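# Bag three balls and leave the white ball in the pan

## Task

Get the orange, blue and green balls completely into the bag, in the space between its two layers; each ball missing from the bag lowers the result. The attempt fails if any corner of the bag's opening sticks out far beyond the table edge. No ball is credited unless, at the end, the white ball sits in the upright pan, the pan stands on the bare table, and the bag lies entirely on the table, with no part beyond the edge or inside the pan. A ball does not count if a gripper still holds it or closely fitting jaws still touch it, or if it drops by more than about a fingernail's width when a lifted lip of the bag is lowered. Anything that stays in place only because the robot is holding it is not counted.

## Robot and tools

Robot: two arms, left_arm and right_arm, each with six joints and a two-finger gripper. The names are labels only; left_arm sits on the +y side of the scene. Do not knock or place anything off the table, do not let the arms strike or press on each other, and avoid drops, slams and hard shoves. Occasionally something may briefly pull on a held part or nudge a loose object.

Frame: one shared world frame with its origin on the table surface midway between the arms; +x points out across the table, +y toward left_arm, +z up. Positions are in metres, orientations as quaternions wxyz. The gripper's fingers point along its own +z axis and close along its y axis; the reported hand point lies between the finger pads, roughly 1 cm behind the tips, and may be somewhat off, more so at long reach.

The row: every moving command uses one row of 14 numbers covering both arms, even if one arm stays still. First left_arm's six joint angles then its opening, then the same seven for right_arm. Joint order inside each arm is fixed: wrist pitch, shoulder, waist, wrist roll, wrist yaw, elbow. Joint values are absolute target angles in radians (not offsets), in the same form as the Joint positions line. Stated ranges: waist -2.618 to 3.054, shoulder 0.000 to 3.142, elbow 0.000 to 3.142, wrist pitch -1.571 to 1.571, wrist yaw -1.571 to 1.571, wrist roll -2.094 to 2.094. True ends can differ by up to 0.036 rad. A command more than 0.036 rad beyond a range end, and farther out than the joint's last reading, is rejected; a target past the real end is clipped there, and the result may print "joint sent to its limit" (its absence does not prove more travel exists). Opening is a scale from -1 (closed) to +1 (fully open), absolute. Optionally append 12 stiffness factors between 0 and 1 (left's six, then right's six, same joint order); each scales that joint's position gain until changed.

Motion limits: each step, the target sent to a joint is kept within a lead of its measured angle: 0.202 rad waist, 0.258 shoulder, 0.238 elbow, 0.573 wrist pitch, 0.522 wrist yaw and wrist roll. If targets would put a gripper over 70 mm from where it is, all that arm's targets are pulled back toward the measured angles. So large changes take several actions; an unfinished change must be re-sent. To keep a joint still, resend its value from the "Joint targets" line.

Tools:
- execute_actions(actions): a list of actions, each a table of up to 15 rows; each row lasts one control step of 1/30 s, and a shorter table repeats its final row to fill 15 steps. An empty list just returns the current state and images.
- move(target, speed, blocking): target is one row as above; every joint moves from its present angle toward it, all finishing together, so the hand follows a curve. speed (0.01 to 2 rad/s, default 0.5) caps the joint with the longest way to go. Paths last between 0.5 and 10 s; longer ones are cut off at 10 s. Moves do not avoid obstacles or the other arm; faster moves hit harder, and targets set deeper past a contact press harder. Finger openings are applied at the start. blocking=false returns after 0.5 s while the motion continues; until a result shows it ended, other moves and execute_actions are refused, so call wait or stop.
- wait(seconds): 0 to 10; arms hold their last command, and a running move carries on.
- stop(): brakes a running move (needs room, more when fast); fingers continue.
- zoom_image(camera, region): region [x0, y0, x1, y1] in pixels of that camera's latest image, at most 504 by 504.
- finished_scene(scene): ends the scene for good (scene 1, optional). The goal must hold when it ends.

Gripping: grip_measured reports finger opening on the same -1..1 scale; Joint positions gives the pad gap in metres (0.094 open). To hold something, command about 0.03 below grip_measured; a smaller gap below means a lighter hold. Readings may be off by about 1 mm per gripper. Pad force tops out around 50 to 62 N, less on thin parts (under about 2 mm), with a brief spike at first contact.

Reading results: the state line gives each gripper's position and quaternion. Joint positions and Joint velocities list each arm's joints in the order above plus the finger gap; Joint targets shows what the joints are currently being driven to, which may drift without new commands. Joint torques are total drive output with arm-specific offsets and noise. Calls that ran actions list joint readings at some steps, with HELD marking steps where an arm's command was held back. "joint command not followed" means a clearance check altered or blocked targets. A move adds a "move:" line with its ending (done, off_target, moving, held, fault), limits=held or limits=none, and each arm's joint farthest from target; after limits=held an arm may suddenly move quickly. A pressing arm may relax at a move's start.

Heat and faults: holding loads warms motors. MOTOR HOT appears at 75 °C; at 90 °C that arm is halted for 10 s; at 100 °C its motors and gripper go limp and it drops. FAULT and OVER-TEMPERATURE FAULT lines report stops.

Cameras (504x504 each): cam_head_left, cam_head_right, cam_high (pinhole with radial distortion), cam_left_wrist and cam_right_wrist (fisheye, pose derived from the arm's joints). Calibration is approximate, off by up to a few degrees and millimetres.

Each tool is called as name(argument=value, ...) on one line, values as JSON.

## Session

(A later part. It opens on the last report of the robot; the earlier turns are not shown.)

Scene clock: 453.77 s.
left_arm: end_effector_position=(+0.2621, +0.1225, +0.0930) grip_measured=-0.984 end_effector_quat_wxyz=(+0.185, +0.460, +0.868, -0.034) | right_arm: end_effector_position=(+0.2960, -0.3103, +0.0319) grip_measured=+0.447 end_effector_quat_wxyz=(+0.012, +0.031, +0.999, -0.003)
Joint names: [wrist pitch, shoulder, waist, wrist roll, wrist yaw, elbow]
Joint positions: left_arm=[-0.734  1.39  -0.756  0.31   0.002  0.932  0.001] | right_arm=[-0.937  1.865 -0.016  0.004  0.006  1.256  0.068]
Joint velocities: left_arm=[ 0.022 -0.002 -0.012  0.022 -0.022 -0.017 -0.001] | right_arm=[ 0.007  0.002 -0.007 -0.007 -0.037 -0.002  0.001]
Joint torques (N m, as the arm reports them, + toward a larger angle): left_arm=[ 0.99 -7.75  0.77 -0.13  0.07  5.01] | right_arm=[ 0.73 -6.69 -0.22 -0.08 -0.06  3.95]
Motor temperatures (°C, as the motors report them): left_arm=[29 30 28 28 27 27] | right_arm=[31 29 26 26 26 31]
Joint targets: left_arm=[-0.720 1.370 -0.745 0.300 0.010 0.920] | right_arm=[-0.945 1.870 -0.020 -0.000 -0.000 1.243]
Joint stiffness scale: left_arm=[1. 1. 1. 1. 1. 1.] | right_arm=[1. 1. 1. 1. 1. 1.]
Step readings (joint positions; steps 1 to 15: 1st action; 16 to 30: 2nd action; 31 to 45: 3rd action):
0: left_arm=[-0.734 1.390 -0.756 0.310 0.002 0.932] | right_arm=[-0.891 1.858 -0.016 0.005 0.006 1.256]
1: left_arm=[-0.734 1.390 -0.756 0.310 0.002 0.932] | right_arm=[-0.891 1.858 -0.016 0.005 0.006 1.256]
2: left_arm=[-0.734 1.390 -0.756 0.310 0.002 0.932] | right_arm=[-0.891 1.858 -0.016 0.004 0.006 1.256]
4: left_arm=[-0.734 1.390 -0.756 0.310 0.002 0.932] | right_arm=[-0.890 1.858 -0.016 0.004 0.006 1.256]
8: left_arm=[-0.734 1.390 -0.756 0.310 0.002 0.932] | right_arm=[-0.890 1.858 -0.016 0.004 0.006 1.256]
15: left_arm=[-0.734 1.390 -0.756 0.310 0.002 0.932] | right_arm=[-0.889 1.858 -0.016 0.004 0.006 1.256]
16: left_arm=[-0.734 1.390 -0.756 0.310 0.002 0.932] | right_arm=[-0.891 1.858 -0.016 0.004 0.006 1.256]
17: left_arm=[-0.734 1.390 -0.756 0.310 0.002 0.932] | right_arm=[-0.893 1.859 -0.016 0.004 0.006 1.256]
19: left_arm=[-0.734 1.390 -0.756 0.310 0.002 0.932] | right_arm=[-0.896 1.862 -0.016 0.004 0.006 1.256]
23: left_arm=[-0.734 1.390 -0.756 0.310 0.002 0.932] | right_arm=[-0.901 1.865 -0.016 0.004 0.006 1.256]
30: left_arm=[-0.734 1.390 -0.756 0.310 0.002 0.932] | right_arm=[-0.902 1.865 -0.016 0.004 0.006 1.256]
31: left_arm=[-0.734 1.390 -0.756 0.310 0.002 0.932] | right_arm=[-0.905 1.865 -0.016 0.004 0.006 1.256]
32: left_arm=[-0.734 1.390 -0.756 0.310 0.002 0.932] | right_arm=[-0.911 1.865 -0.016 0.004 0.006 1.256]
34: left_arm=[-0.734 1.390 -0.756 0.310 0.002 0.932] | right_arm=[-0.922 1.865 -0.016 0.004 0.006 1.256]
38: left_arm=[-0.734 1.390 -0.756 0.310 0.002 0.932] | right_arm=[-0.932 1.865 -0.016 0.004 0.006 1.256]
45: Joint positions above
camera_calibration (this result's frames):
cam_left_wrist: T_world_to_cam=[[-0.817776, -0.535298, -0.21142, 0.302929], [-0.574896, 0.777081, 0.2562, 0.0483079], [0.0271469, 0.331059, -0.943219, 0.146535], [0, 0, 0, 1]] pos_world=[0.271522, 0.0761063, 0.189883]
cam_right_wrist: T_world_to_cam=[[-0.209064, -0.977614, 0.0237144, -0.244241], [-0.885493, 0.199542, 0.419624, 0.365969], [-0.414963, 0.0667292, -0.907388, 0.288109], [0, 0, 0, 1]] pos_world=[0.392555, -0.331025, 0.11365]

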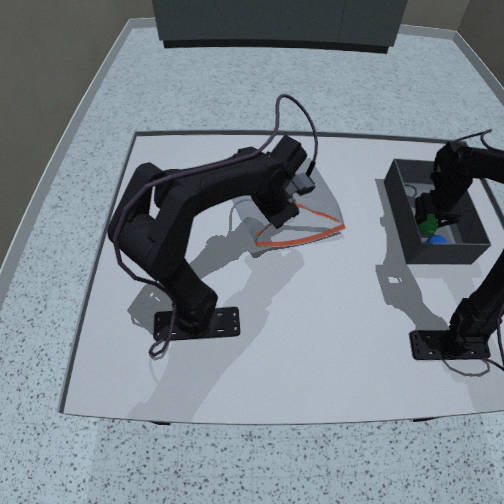

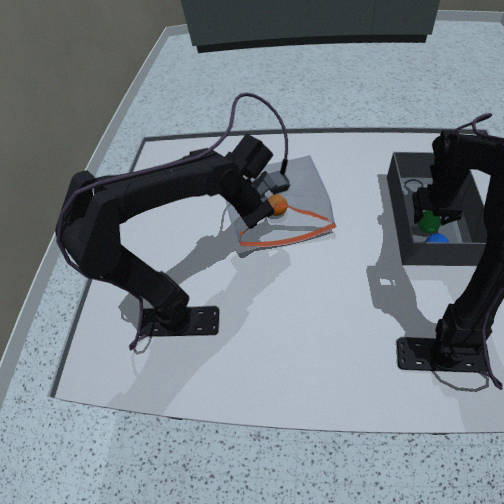

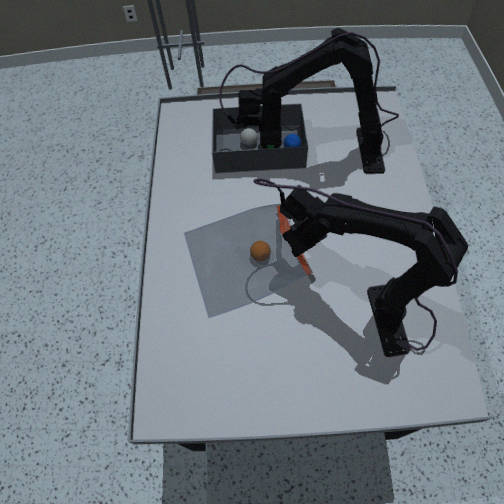

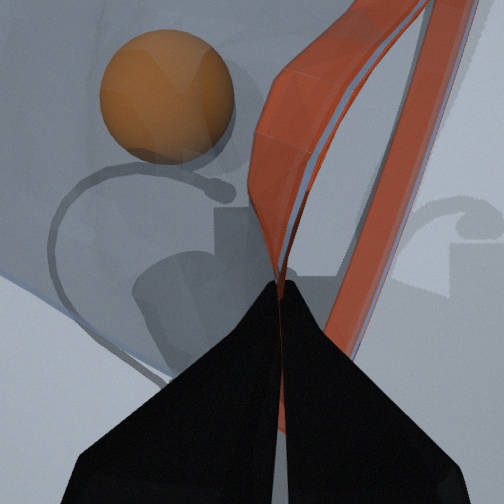

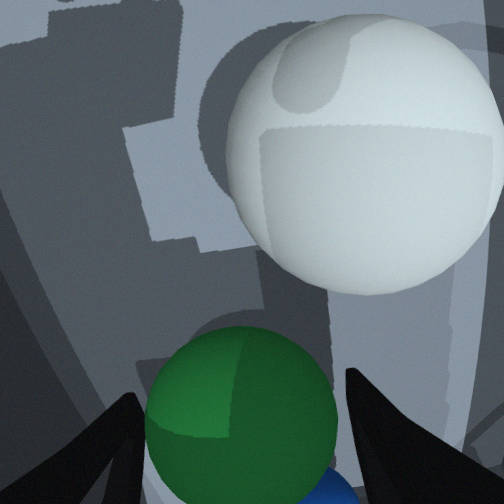

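execute_actions(actions=[[[-0.72,1.37,-0.745,0.3,0.01,0.92,-1, -0.945,1.87,-0.02,0,0,1.243,0.2]],[[-0.72,1.37,-0.745,0.3,0.01,0.92,-1, -0.945,1.87,-0.02,0,0,1.243,0.08]]])

move(target=[-0.72,1.37,-0.745,0.3,0.01,0.92,-1, -1.43,1.72,-0.02,0,0,1.8,0.08], speed=0.4)

move(target=[-0.72,1.37,-0.745,0.3,0.01,0.92,-1, -0.7,1.1,1.3,0,0.3,0.97,0.08], speed=0.8)

move(target=[-0.72,1.37,-0.745,0.3,0.01,0.92,-1, 1.2,1.96,1.41,0.32,0.91,0.385,0.08], speed=0.8)

Scene clock: 462.43 s.
left_arm: end_effector_position=(+0.2621, +0.1225, +0.0930) grip_measured=-0.984 end_effector_quat_wxyz=(+0.185, +0.460, +0.868, -0.034) | right_arm: end_effector_position=(+0.2958, -0.3103, +0.0319) grip_measured=+0.091 end_effector_quat_wxyz=(+0.012, +0.031, +0.999, -0.003)
Joint names: [wrist pitch, shoulder, waist, wrist roll, wrist yaw, elbow]
Joint positions: left_arm=[-0.734  1.39  -0.756  0.31   0.002  0.932  0.001] | right_arm=[-0.938  1.865 -0.016  0.004  0.006  1.256  0.051]
Joint velocities: left_arm=[-0.022  0.002 -0.002 -0.037  0.081  0.017  0.002] | right_arm=[ 0.007 -0.002 -0.007 -0.037  0.007 -0.012 -0.   ]
Joint torques (N m, as the arm reports them, + toward a larger angle): left_arm=[ 1.   -7.73  0.75 -0.14  0.08  5.01] | right_arm=[ 0.72 -6.7  -0.23 -0.07 -0.06  3.95]
Motor temperatures (°C, as the motors report them): left_arm=[29 30 28 28 27 27] | right_arm=[30 29 26 26 26 31]
Joint targets: left_arm=[-0.720 1.370 -0.745 0.300 0.010 0.920] | right_arm=[-0.945 1.870 -0.020 0.000 0.000 1.243]
Joint stiffness scale: left_arm=[1. 1. 1. 1. 1. 1.] | right_arm=[1. 1. 1. 1. 1. 1.]
Step readings (joint positions; steps 1 to 15: 1st action; 16 to 30: 2nd action):
0: left_arm=[-0.734 1.390 -0.756 0.310 0.002 0.932] | right_arm=[-0.938 1.865 -0.016 0.004 0.006 1.256]
1: left_arm=[-0.734 1.390 -0.756 0.310 0.002 0.932] | right_arm=[-0.938 1.865 -0.016 0.004 0.006 1.256]
2: left_arm=[-0.734 1.390 -0.756 0.310 0.002 0.932] | right_arm=[-0.938 1.865 -0.016 0.004 0.006 1.256]
4: left_arm=[-0.734 1.390 -0.756 0.310 0.002 0.932] | right_arm=[-0.938 1.865 -0.016 0.004 0.006 1.256]
8: left_arm=[-0.734 1.390 -0.756 0.310 0.002 0.932] | right_arm=[-0.938 1.865 -0.016 0.004 0.006 1.256]
15: left_arm=[-0.734 1.390 -0.756 0.310 0.002 0.932] | right_arm=[-0.938 1.865 -0.016 0.004 0.006 1.256]
16: left_arm=[-0.734 1.390 -0.756 0.310 0.002 0.932] | right_arm=[-0.938 1.865 -0.016 0.004 0.006 1.256]
17: left_arm=[-0.734 1.390 -0.756 0.310 0.002 0.932] | right_arm=[-0.938 1.865 -0.016 0.004 0.006 1.256]
19: left_arm=[-0.734 1.390 -0.756 0.310 0.002 0.932] | right_arm=[-0.938 1.865 -0.016 0.004 0.006 1.256]
23: left_arm=[-0.734 1.390 -0.756 0.310 0.002 0.932] | right_arm=[-0.938 1.865 -0.016 0.004 0.006 1.256]
30: Joint positions above
camera_calibration (this result's frames):
cam_left_wrist: T_world_to_cam=[[-0.817776, -0.535298, -0.21142, 0.302929], [-0.574896, 0.777081, 0.2562, 0.0483079], [0.0271469, 0.331059, -0.943219, 0.146535], [0, 0, 0, 1]] pos_world=[0.271522, 0.0761063, 0.189883]
cam_right_wrist: T_world_to_cam=[[-0.209045, -0.977616, 0.0238308, -0.24428], [-0.885173, 0.199524, 0.420308, 0.365679], [-0.415654, 0.0667689, -0.907069, 0.288233], [0, 0, 0, 1]] pos_world=[0.392428, -0.331018, 0.113571]

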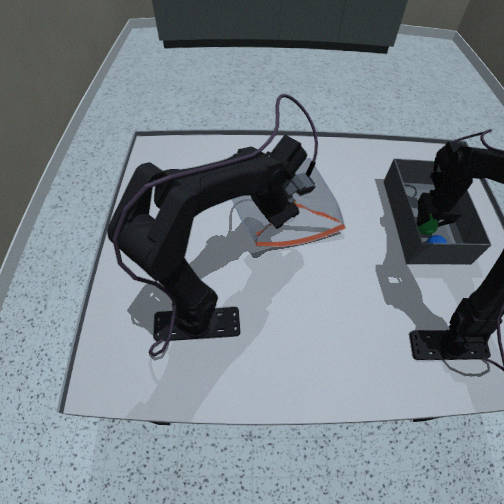

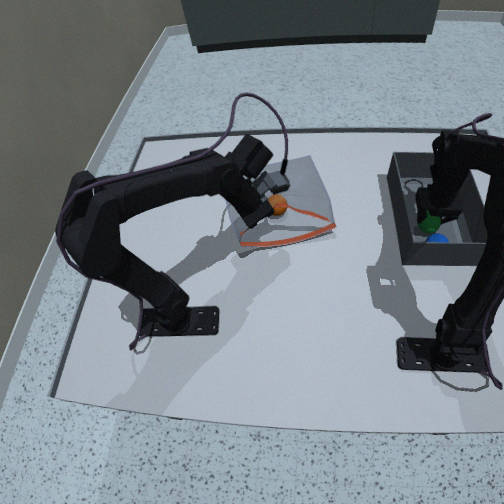

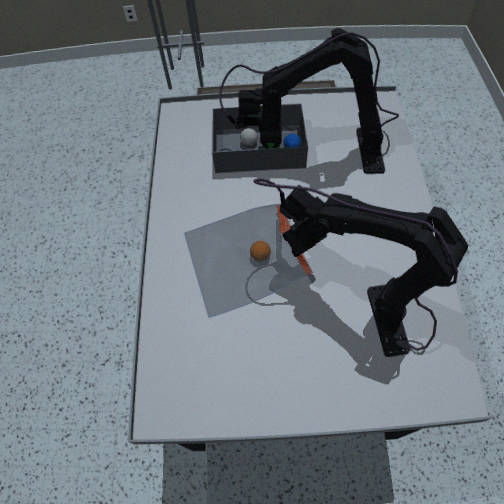

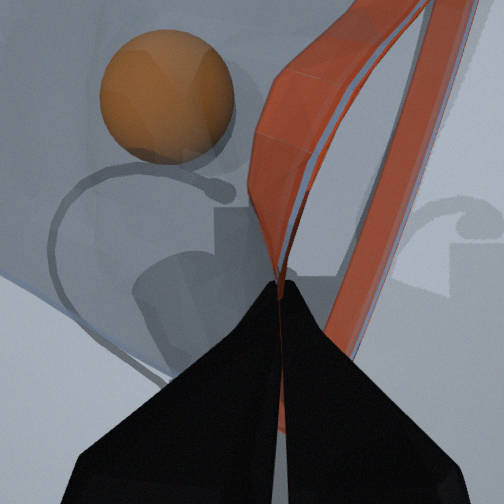

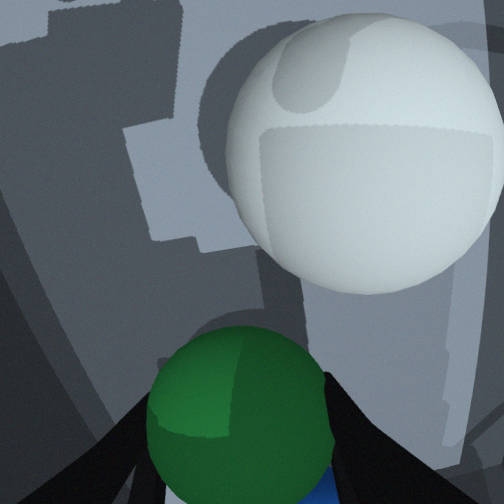

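Scene clock: 464.53 s.
left_arm: end_effector_position=(+0.2621, +0.1225, +0.0930) grip_measured=-0.984 end_effector_quat_wxyz=(+0.185, +0.460, +0.868, -0.034) | right_arm: end_effector_position=(+0.3079, -0.3110, +0.2015) grip_measured=+0.091 end_effector_quat_wxyz=(+0.088, +0.031, +0.996, -0.005)
Joint names: [wrist pitch, shoulder, waist, wrist roll, wrist yaw, elbow]
Joint positions: left_arm=[-0.734  1.39  -0.756  0.31   0.002  0.932  0.001] | right_arm=[-1.424  1.735 -0.016  0.004  0.006  1.764  0.051]
Joint velocities: left_arm=[ 0.051  0.002  0.012 -0.007  0.037 -0.002  0.   ] | right_arm=[-0.007  0.002  0.007 -0.007  0.051 -0.002  0.   ]
Joint torques (N m, as the arm reports them, + toward a larger angle): left_arm=[ 0.99 -7.71  0.71 -0.14  0.08  5.01] | right_arm=[ 1.05 -7.42 -0.22 -0.08 -0.07  7.29]
Motor temperatures (°C, as the motors report them): left_arm=[29 30 28 28 27 27] | right_arm=[30 29 26 26 26 31]
Joint targets: left_arm=[-0.720 1.370 -0.745 0.300 0.010 0.920] | right_arm=[-1.430 1.720 -0.020 0.000 -0.000 1.800]
Joint stiffness scale: left_arm=[1. 1. 1. 1. 1. 1.] | right_arm=[1. 1. 1. 1. 1. 1.]
move: off_target (right_arm); limits=none; left_arm: farthest joint: the shoulder, 0.020 radians from its target (0.020 radians at the start); right_arm: farthest joint: the elbow, 0.036 radians from its target (0.544 radians at the start)
camera_calibration (this result's frames):
cam_left_wrist: T_world_to_cam=[[-0.817776, -0.535298, -0.21142, 0.302929], [-0.574896, 0.777081, 0.2562, 0.0483079], [0.0271469, 0.331059, -0.943219, 0.146535], [0, 0, 0, 1]] pos_world=[0.271522, 0.0761063, 0.189883]
cam_right_wrist: T_world_to_cam=[[-0.210891, -0.977509, 0.000413279, -0.241156], [-0.938464, 0.202585, 0.279723, 0.350901], [-0.273515, 0.0586031, -0.960081, 0.411539], [0, 0, 0, 1]] pos_world=[0.391013, -0.330937, 0.297056]

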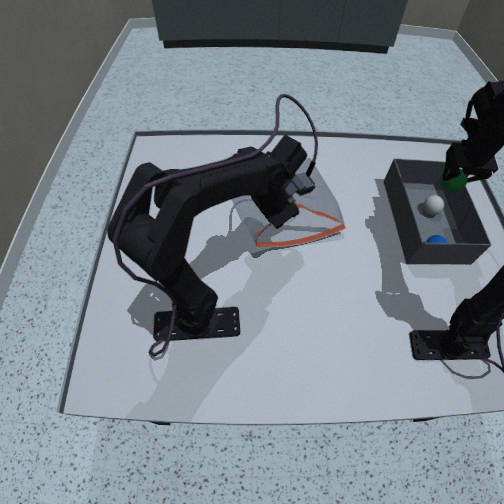

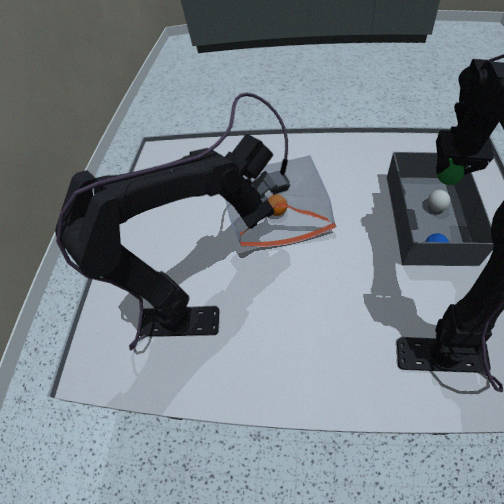

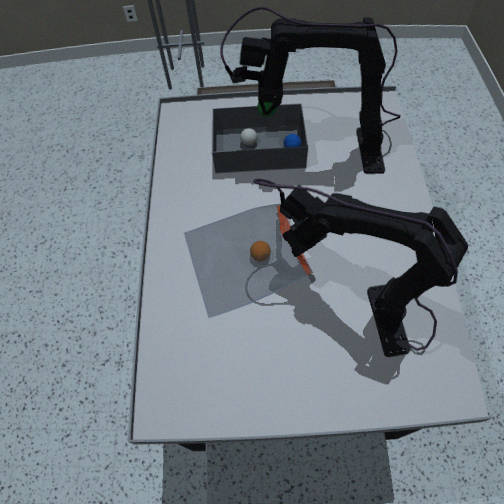

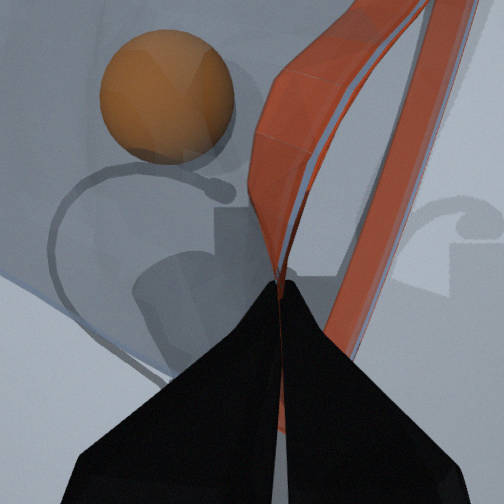

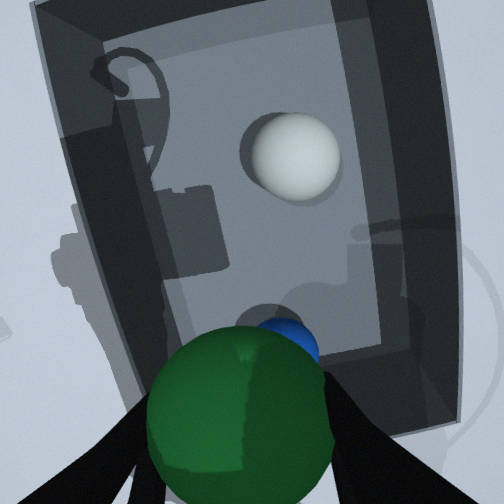

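Scene clock: 467.00 s.
left_arm: end_effector_position=(+0.2621, +0.1225, +0.0930) grip_measured=-0.984 end_effector_quat_wxyz=(+0.185, +0.460, +0.868, -0.034) | right_arm: end_effector_position=(+0.1048, -0.0084, +0.2004) grip_measured=+0.091 end_effector_quat_wxyz=(+0.359, -0.500, +0.782, +0.095)
Joint names: [wrist pitch, shoulder, waist, wrist roll, wrist yaw, elbow]
Joint positions: left_arm=[-0.734  1.39  -0.756  0.31   0.002  0.932  0.001] | right_arm=[-0.719  1.121  1.291  0.004  0.287  0.985  0.051]
Joint velocities: left_arm=[ 0.007  0.012  0.007  0.095 -0.007 -0.007  0.   ] | right_arm=[ 0.066 -0.012  0.007  0.037 -0.037 -0.027  0.001]
Joint torques (N m, as the arm reports them, + toward a larger angle): left_arm=[ 0.97 -7.71  0.76 -0.14  0.07  5.  ] | right_arm=[ 2.24 -3.89  0.68 -0.07  0.2   4.87]
Motor temperatures (°C, as the motors report them): left_arm=[29 30 28 28 27 27] | right_arm=[30 29 26 26 26 31]
Joint targets: left_arm=[-0.720 1.370 -0.745 0.300 0.010 0.920] | right_arm=[-0.700 1.100 1.300 0.000 0.300 0.970]
Joint stiffness scale: left_arm=[1. 1. 1. 1. 1. 1.] | right_arm=[1. 1. 1. 1. 1. 1.]
move: off_target (right_arm); limits=none; left_arm: farthest joint: the shoulder, 0.020 radians from its target (0.020 radians at the start); right_arm: farthest joint: the shoulder, 0.021 radians from its target (0.635 radians at the start)
camera_calibration (this result's frames):
cam_left_wrist: T_world_to_cam=[[-0.817776, -0.535298, -0.21142, 0.302929], [-0.574896, 0.777081, 0.2562, 0.0483079], [0.0271469, 0.331059, -0.943219, 0.146535], [0, 0, 0, 1]] pos_world=[0.271522, 0.0761063, 0.189883]
cam_right_wrist: T_world_to_cam=[[0.795073, -0.592974, 0.12744, -0.11585], [-0.541576, -0.788691, -0.290968, 0.163737], [0.273047, 0.162323, -0.948207, 0.278394], [0, 0, 0, 1]] pos_world=[0.104771, 0.0152527, 0.326381]

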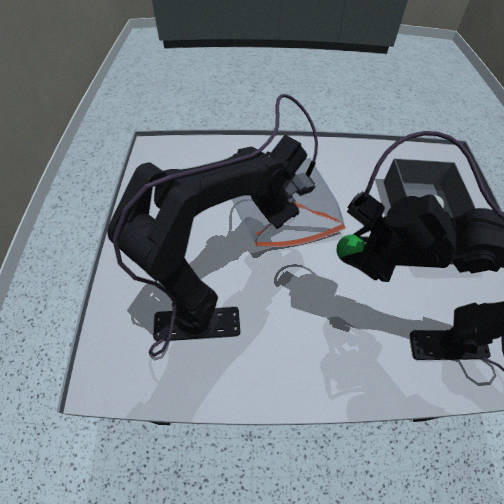

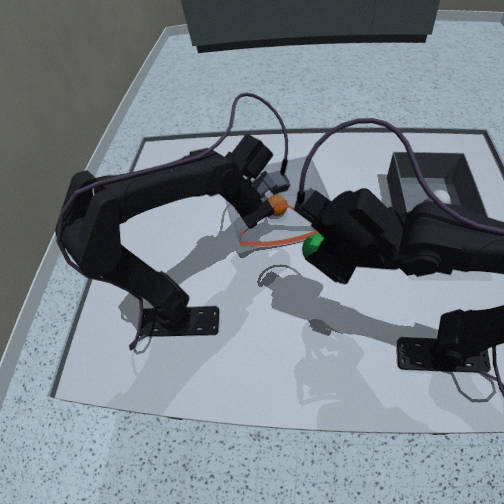

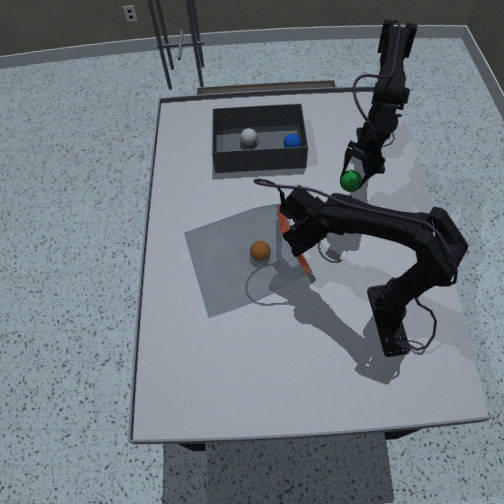

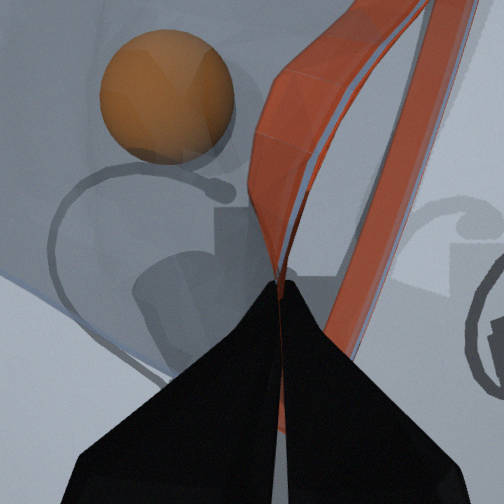

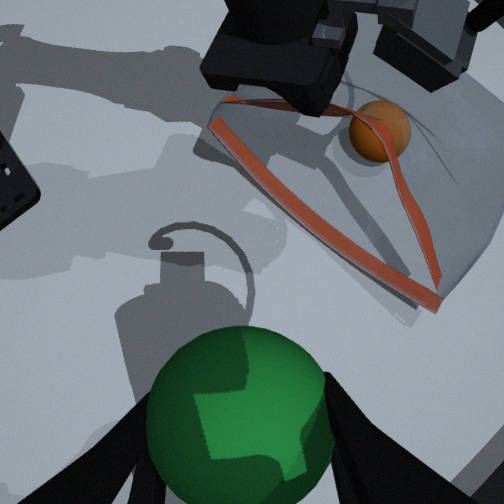

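Scene clock: 470.27 s.
left_arm: end_effector_position=(+0.2621, +0.1225, +0.0930) grip_measured=-0.984 end_effector_quat_wxyz=(+0.185, +0.460, +0.868, -0.034) | right_arm: end_effector_position=(+0.1690, +0.0252, +0.0539) grip_measured=+0.091 end_effector_quat_wxyz=(+0.607, -0.157, +0.767, +0.139)
Joint names: [wrist pitch, shoulder, waist, wrist roll, wrist yaw, elbow]
Joint positions: left_arm=[-0.734  1.39  -0.756  0.31   0.002  0.932  0.001] | right_arm=[1.185 1.958 1.397 0.316 0.896 0.405 0.051]
Joint velocities: left_arm=[ 0.022  0.012  0.002  0.037  0.022 -0.032 -0.002] | right_arm=[-0.022  0.002 -0.017 -0.007 -0.051 -0.017 -0.001]
Joint torques (N m, as the arm reports them, + toward a larger angle): left_arm=[ 0.99 -7.71  0.76 -0.13  0.09  4.99] | right_arm=[ 2.37 -5.43  0.91  0.02  0.25  1.44]
Motor temperatures (°C, as the motors report them): left_arm=[29 30 28 28 27 27] | right_arm=[31 29 26 26 26 31]
Joint targets: left_arm=[-0.720 1.370 -0.745 0.300 0.010 0.920] | right_arm=[1.200 1.960 1.410 0.320 0.910 0.385]
Joint stiffness scale: left_arm=[1. 1. 1. 1. 1. 1.] | right_arm=[1. 1. 1. 1. 1. 1.]
move: done; limits=none; left_arm: farthest joint: the shoulder, 0.020 radians from its target (0.020 radians at the start); right_arm: farthest joint: the elbow, 0.020 radians from its target (0.600 radians at the start)
camera_calibration (this result's frames):
cam_left_wrist: T_world_to_cam=[[-0.817776, -0.535298, -0.21142, 0.302929], [-0.574896, 0.777081, 0.2562, 0.0483079], [0.0271469, 0.331059, -0.943219, 0.146535], [0, 0, 0, 1]] pos_world=[0.271522, 0.0761063, 0.189883]
cam_right_wrist: T_world_to_cam=[[0.353334, -0.921343, -0.162116, -0.0298077], [-0.640443, -0.111916, -0.759807, 0.207328], [0.6819, 0.372292, -0.629612, 0.0249215], [0, 0, 0, 1]] pos_world=[0.12632, -0.0135378, 0.168388]

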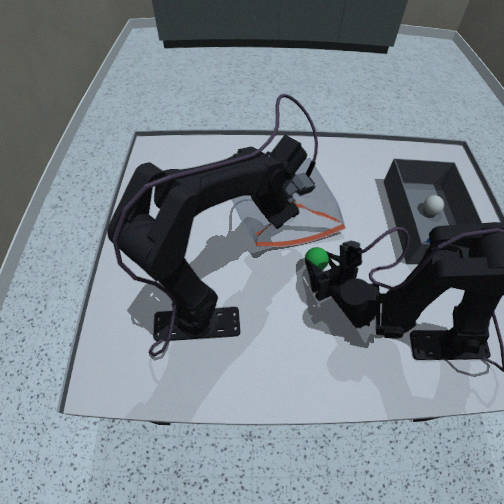

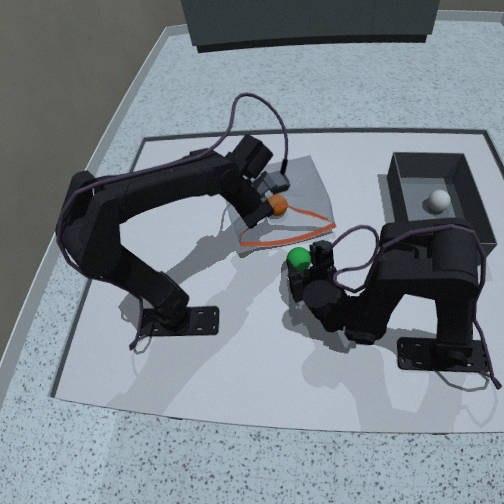

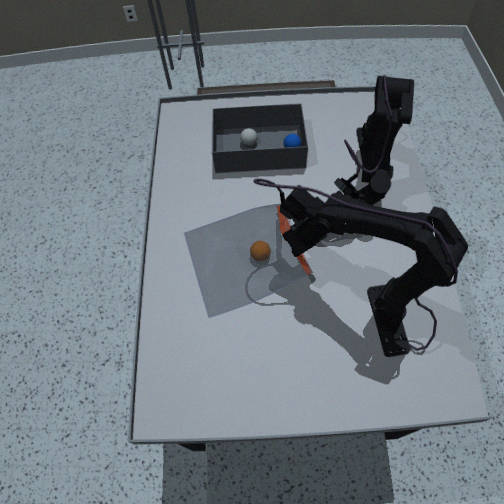

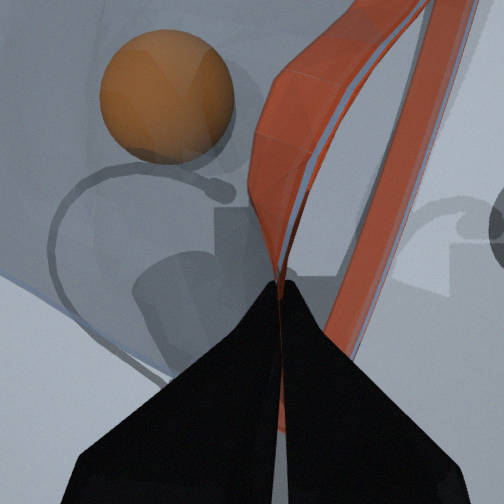

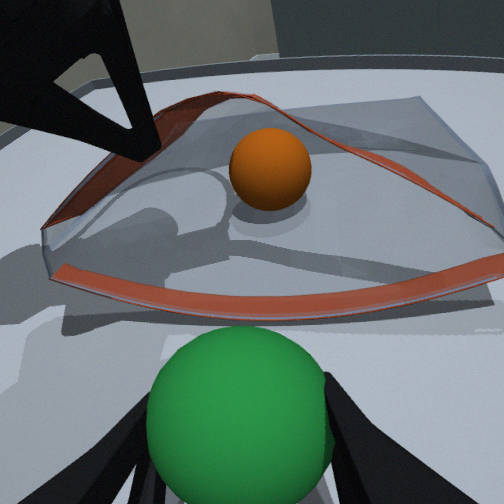

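move(target=[-0.72,1.37,-0.745,0.3,0.01,0.92,-1,1.08,2.085,1.175,0.25,0.74,0.70,0.08], speed=0.2)

Scene clock: 486.60 s.
left_arm: end_effector_position=(+0.2621, +0.1225, +0.0930) grip_measured=-0.984 end_effector_quat_wxyz=(+0.185, +0.460, +0.868, -0.034) | right_arm: end_effector_position=(+0.2484, +0.0570, +0.0506) grip_measured=+0.091 end_effector_quat_wxyz=(+0.605, -0.135, +0.775, +0.123)
Joint names: [wrist pitch, shoulder, waist, wrist roll, wrist yaw, elbow]
Joint positions: left_arm=[-0.734  1.39  -0.756  0.31   0.002  0.932  0.001] | right_arm=[1.086 2.082 1.185 0.257 0.744 0.665 0.051]
Joint velocities: left_arm=[-0.081 -0.002  0.012  0.022  0.037  0.007  0.001] | right_arm=[-0.066 -0.002  0.007 -0.037 -0.022 -0.002 -0.   ]
Joint torques (N m, as the arm reports them, + toward a larger angle): left_arm=[ 0.99 -7.75  0.77 -0.14  0.08  5.02] | right_arm=[ 2.25 -6.9  -0.66 -0.09  0.08  5.58]
Motor temperatures (°C, as the motors report them): left_arm=[29 30 28 28 27 27] | right_arm=[33 28 26 26 26 31]
Joint targets: left_arm=[-0.720 1.370 -0.745 0.300 0.010 0.920] | right_arm=[1.080 2.085 1.175 0.250 0.740 0.700]
Joint stiffness scale: left_arm=[1. 1. 1. 1. 1. 1.] | right_arm=[1. 1. 1. 1. 1. 1.]
move: off_target (right_arm); limits=none; left_arm: farthest joint: the shoulder, 0.020 radians from its target (0.020 radians at the start); right_arm: farthest joint: the elbow, 0.035 radians from its target (0.295 radians at the start)
camera_calibration (this result's frames):
cam_left_wrist: T_world_to_cam=[[-0.817776, -0.535298, -0.21142, 0.302929], [-0.574896, 0.777081, 0.2562, 0.0483079], [0.0271469, 0.331059, -0.943219, 0.146535], [0, 0, 0, 1]] pos_world=[0.271522, 0.0761063, 0.189883]
cam_right_wrist: T_world_to_cam=[[0.299132, -0.939799, -0.165224, -0.014414], [-0.657094, -0.0773225, -0.749832, 0.260898], [0.691916, 0.332866, -0.640666, -0.0428071], [0, 0, 0, 1]] pos_world=[0.205365, 0.020876, 0.165823]

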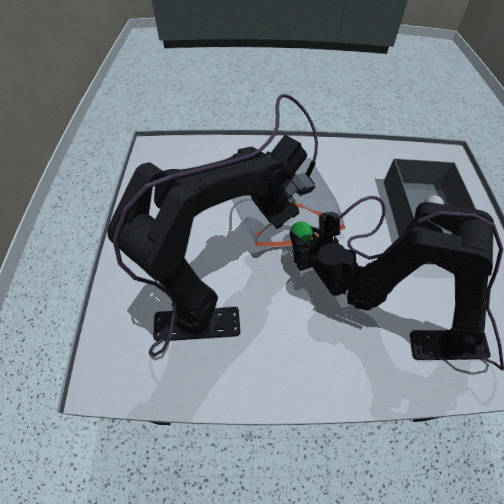

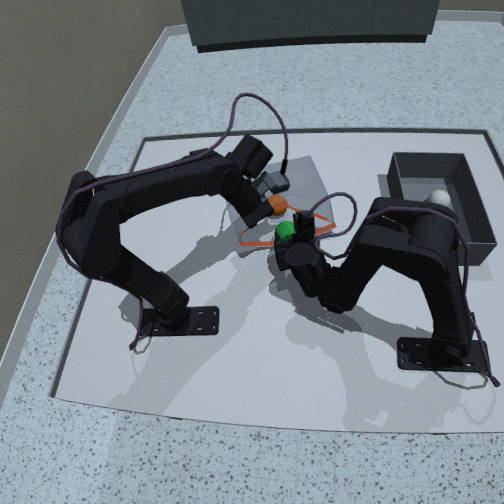

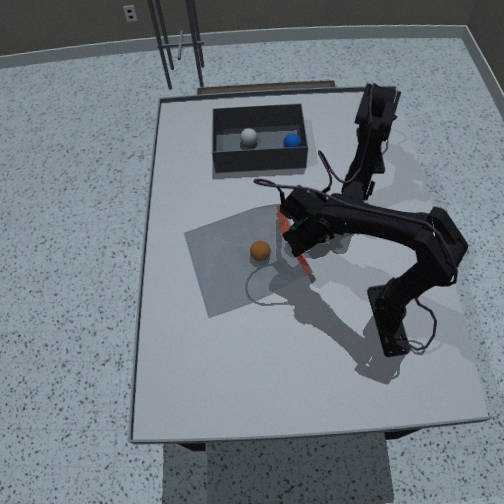

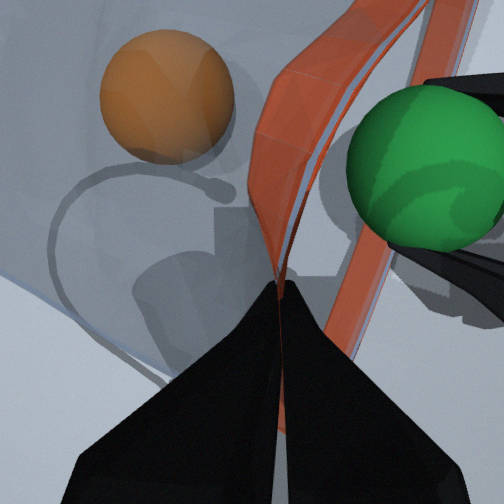

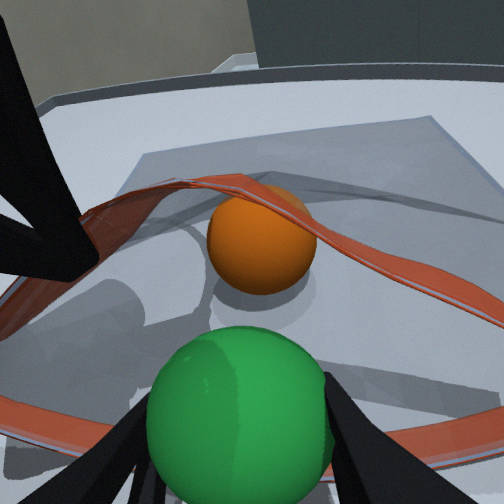

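move(target=[-0.72,1.37,-0.745,0.3,0.01,0.92,-1,1.2,2.265,1.033,0.15,0.595,0.865,0.08], speed=0.12)

move(target=[-0.72,1.37,-0.745,0.3,0.01,0.92,-1,1.165,2.29,1.005,0.15,0.57,0.915,0.08], speed=0.08)

Scene clock: 492.87 s.
left_arm: end_effector_position=(+0.2621, +0.1225, +0.0930) grip_measured=-0.984 end_effector_quat_wxyz=(+0.185, +0.460, +0.868, -0.034) | right_arm: end_effector_position=(+0.3073, +0.0699, +0.0325) grip_measured=+0.091 end_effector_quat_wxyz=(+0.617, -0.145, +0.763, +0.125)
Joint names: [wrist pitch, shoulder, waist, wrist roll, wrist yaw, elbow]
Joint positions: left_arm=[-0.734  1.39  -0.756  0.31   0.002  0.932  0.001] | right_arm=[1.182 2.264 1.044 0.157 0.601 0.829 0.051]
Joint velocities: left_arm=[ 0.022 -0.017 -0.002 -0.051 -0.022 -0.002 -0.001] | right_arm=[ 0.081 -0.012 -0.002 -0.066  0.037 -0.017 -0.001]
Joint torques (N m, as the arm reports them, + toward a larger angle): left_arm=[ 0.98 -7.75  0.72 -0.14  0.08  5.  ] | right_arm=[ 2.58 -8.21 -0.69 -0.1   0.    5.65]
Motor temperatures (°C, as the motors report them): left_arm=[29 30 28 28 27 27] | right_arm=[33 28 26 26 26 31]
Joint targets: left_arm=[-0.720 1.370 -0.745 0.300 0.010 0.920] | right_arm=[1.200 2.265 1.033 0.150 0.595 0.865]
Joint stiffness scale: left_arm=[1. 1. 1. 1. 1. 1.] | right_arm=[1. 1. 1. 1. 1. 1.]
move: off_target (right_arm); limits=none; left_arm: farthest joint: the shoulder, 0.020 radians from its target (0.020 radians at the start); right_arm: farthest joint: the elbow, 0.036 radians from its target (0.200 radians at the start)
camera_calibration (this result's frames):
cam_left_wrist: T_world_to_cam=[[-0.817776, -0.535298, -0.21142, 0.302929], [-0.574896, 0.777081, 0.2562, 0.0483079], [0.0271469, 0.331059, -0.943219, 0.146535], [0, 0, 0, 1]] pos_world=[0.271522, 0.0761063, 0.189883]
cam_right_wrist: T_world_to_cam=[[0.32194, -0.934621, -0.151121, -0.0306908], [-0.627778, -0.0912527, -0.773025, 0.279736], [0.708696, 0.343738, -0.616112, -0.106188], [0, 0, 0, 1]] pos_world=[0.260748, 0.0333433, 0.146181]

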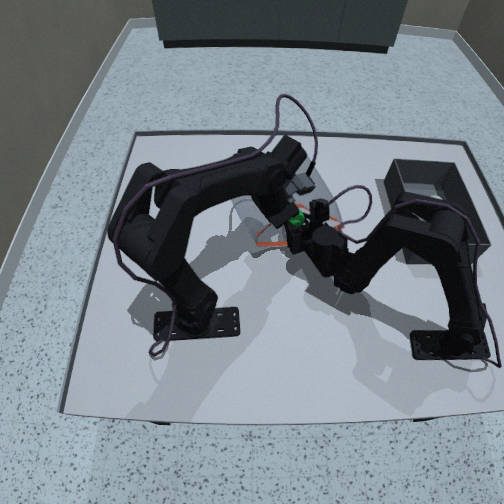

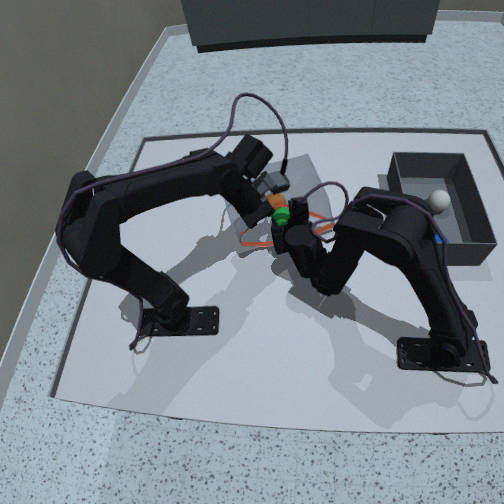

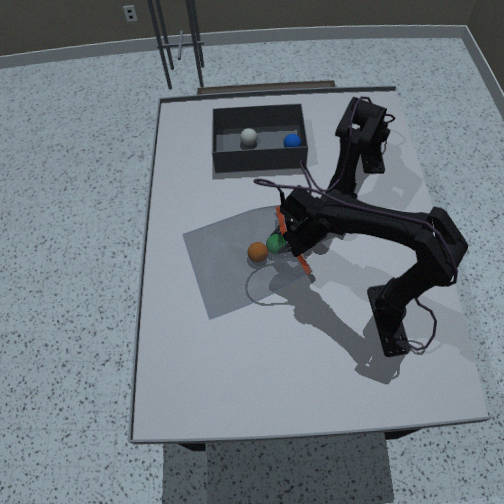

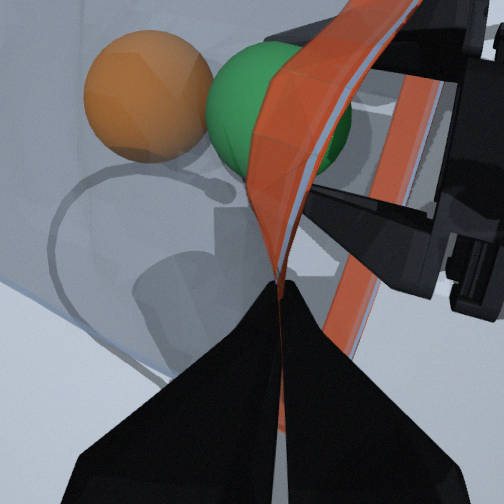

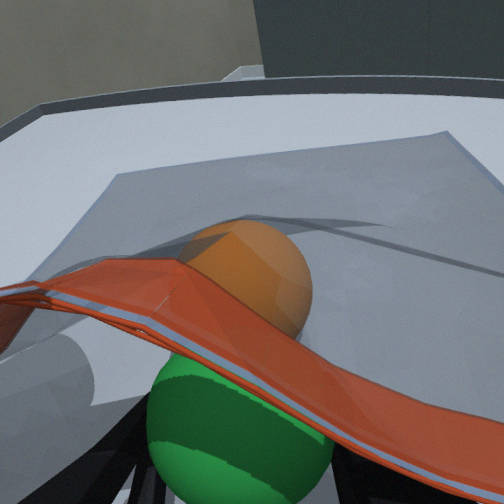

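Scene clock: 494.23 s.
left_arm: end_effector_position=(+0.2621, +0.1225, +0.0930) grip_measured=-0.984 end_effector_quat_wxyz=(+0.185, +0.460, +0.868, -0.034) | right_arm: end_effector_position=(+0.3216, +0.0742, +0.0333) grip_measured=+0.091 end_effector_quat_wxyz=(+0.620, -0.139, +0.761, +0.129)
Joint names: [wrist pitch, shoulder, waist, wrist roll, wrist yaw, elbow]
Joint positions: left_arm=[-0.734  1.39  -0.756  0.31   0.002  0.932  0.001] | right_arm=[1.17  2.288 1.017 0.157 0.576 0.879 0.051]
Joint velocities: left_arm=[ 0.007 -0.007 -0.017 -0.037 -0.051  0.002  0.   ] | right_arm=[ 0.022 -0.002  0.017 -0.022 -0.066  0.002 -0.002]
Joint torques (N m, as the arm reports them, + toward a larger angle): left_arm=[ 1.   -7.74  0.77 -0.13  0.09  5.03] | right_arm=[ 2.33 -8.43 -0.82 -0.1  -0.01  5.74]
Motor temperatures (°C, as the motors report them): left_arm=[29 30 28 28 27 27] | right_arm=[33 29 26 26 26 31]
Joint targets: left_arm=[-0.720 1.370 -0.745 0.300 0.010 0.920] | right_arm=[1.165 2.290 1.005 0.150 0.570 0.915]
Joint stiffness scale: left_arm=[1. 1. 1. 1. 1. 1.] | right_arm=[1. 1. 1. 1. 1. 1.]
move: off_target (right_arm); limits=none; left_arm: farthest joint: the shoulder, 0.020 radians from its target (0.020 radians at the start); right_arm: farthest joint: the elbow, 0.036 radians from its target (0.086 radians at the start)
camera_calibration (this result's frames):
cam_left_wrist: T_world_to_cam=[[-0.817776, -0.535298, -0.21142, 0.302929], [-0.574896, 0.777081, 0.2562, 0.0483079], [0.0271469, 0.331059, -0.943219, 0.146535], [0, 0, 0, 1]] pos_world=[0.271522, 0.0761063, 0.189883]
cam_right_wrist: T_world_to_cam=[[0.320014, -0.93307, -0.164231, -0.0302626], [-0.625633, -0.0779504, -0.776213, 0.288202], [0.711459, 0.351147, -0.608704, -0.118972], [0, 0, 0, 1]] pos_world=[0.274637, 0.0360052, 0.146317]

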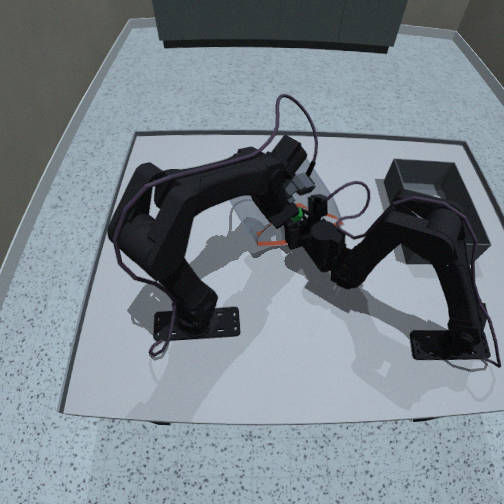

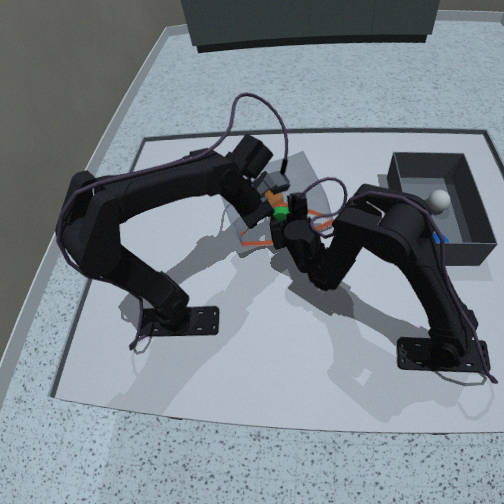

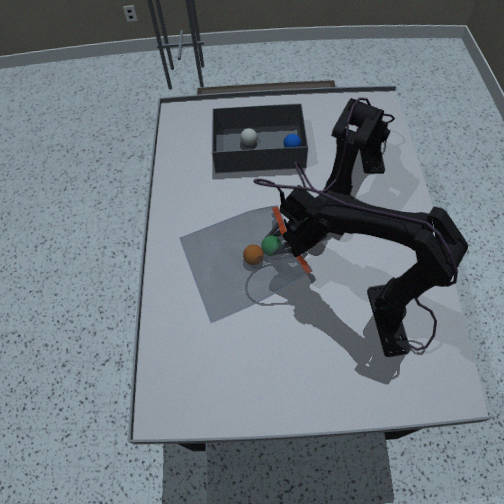

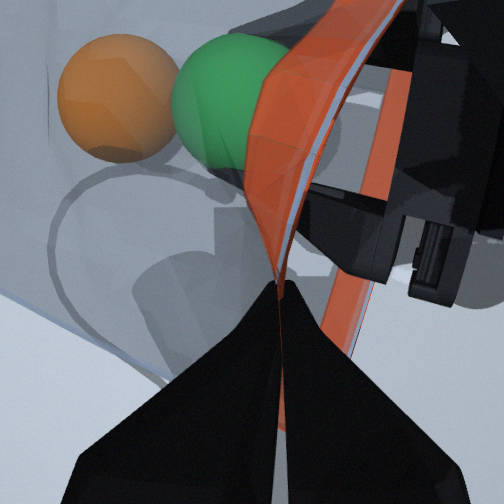

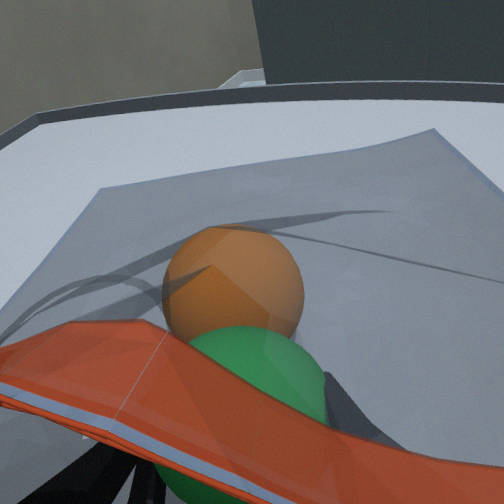

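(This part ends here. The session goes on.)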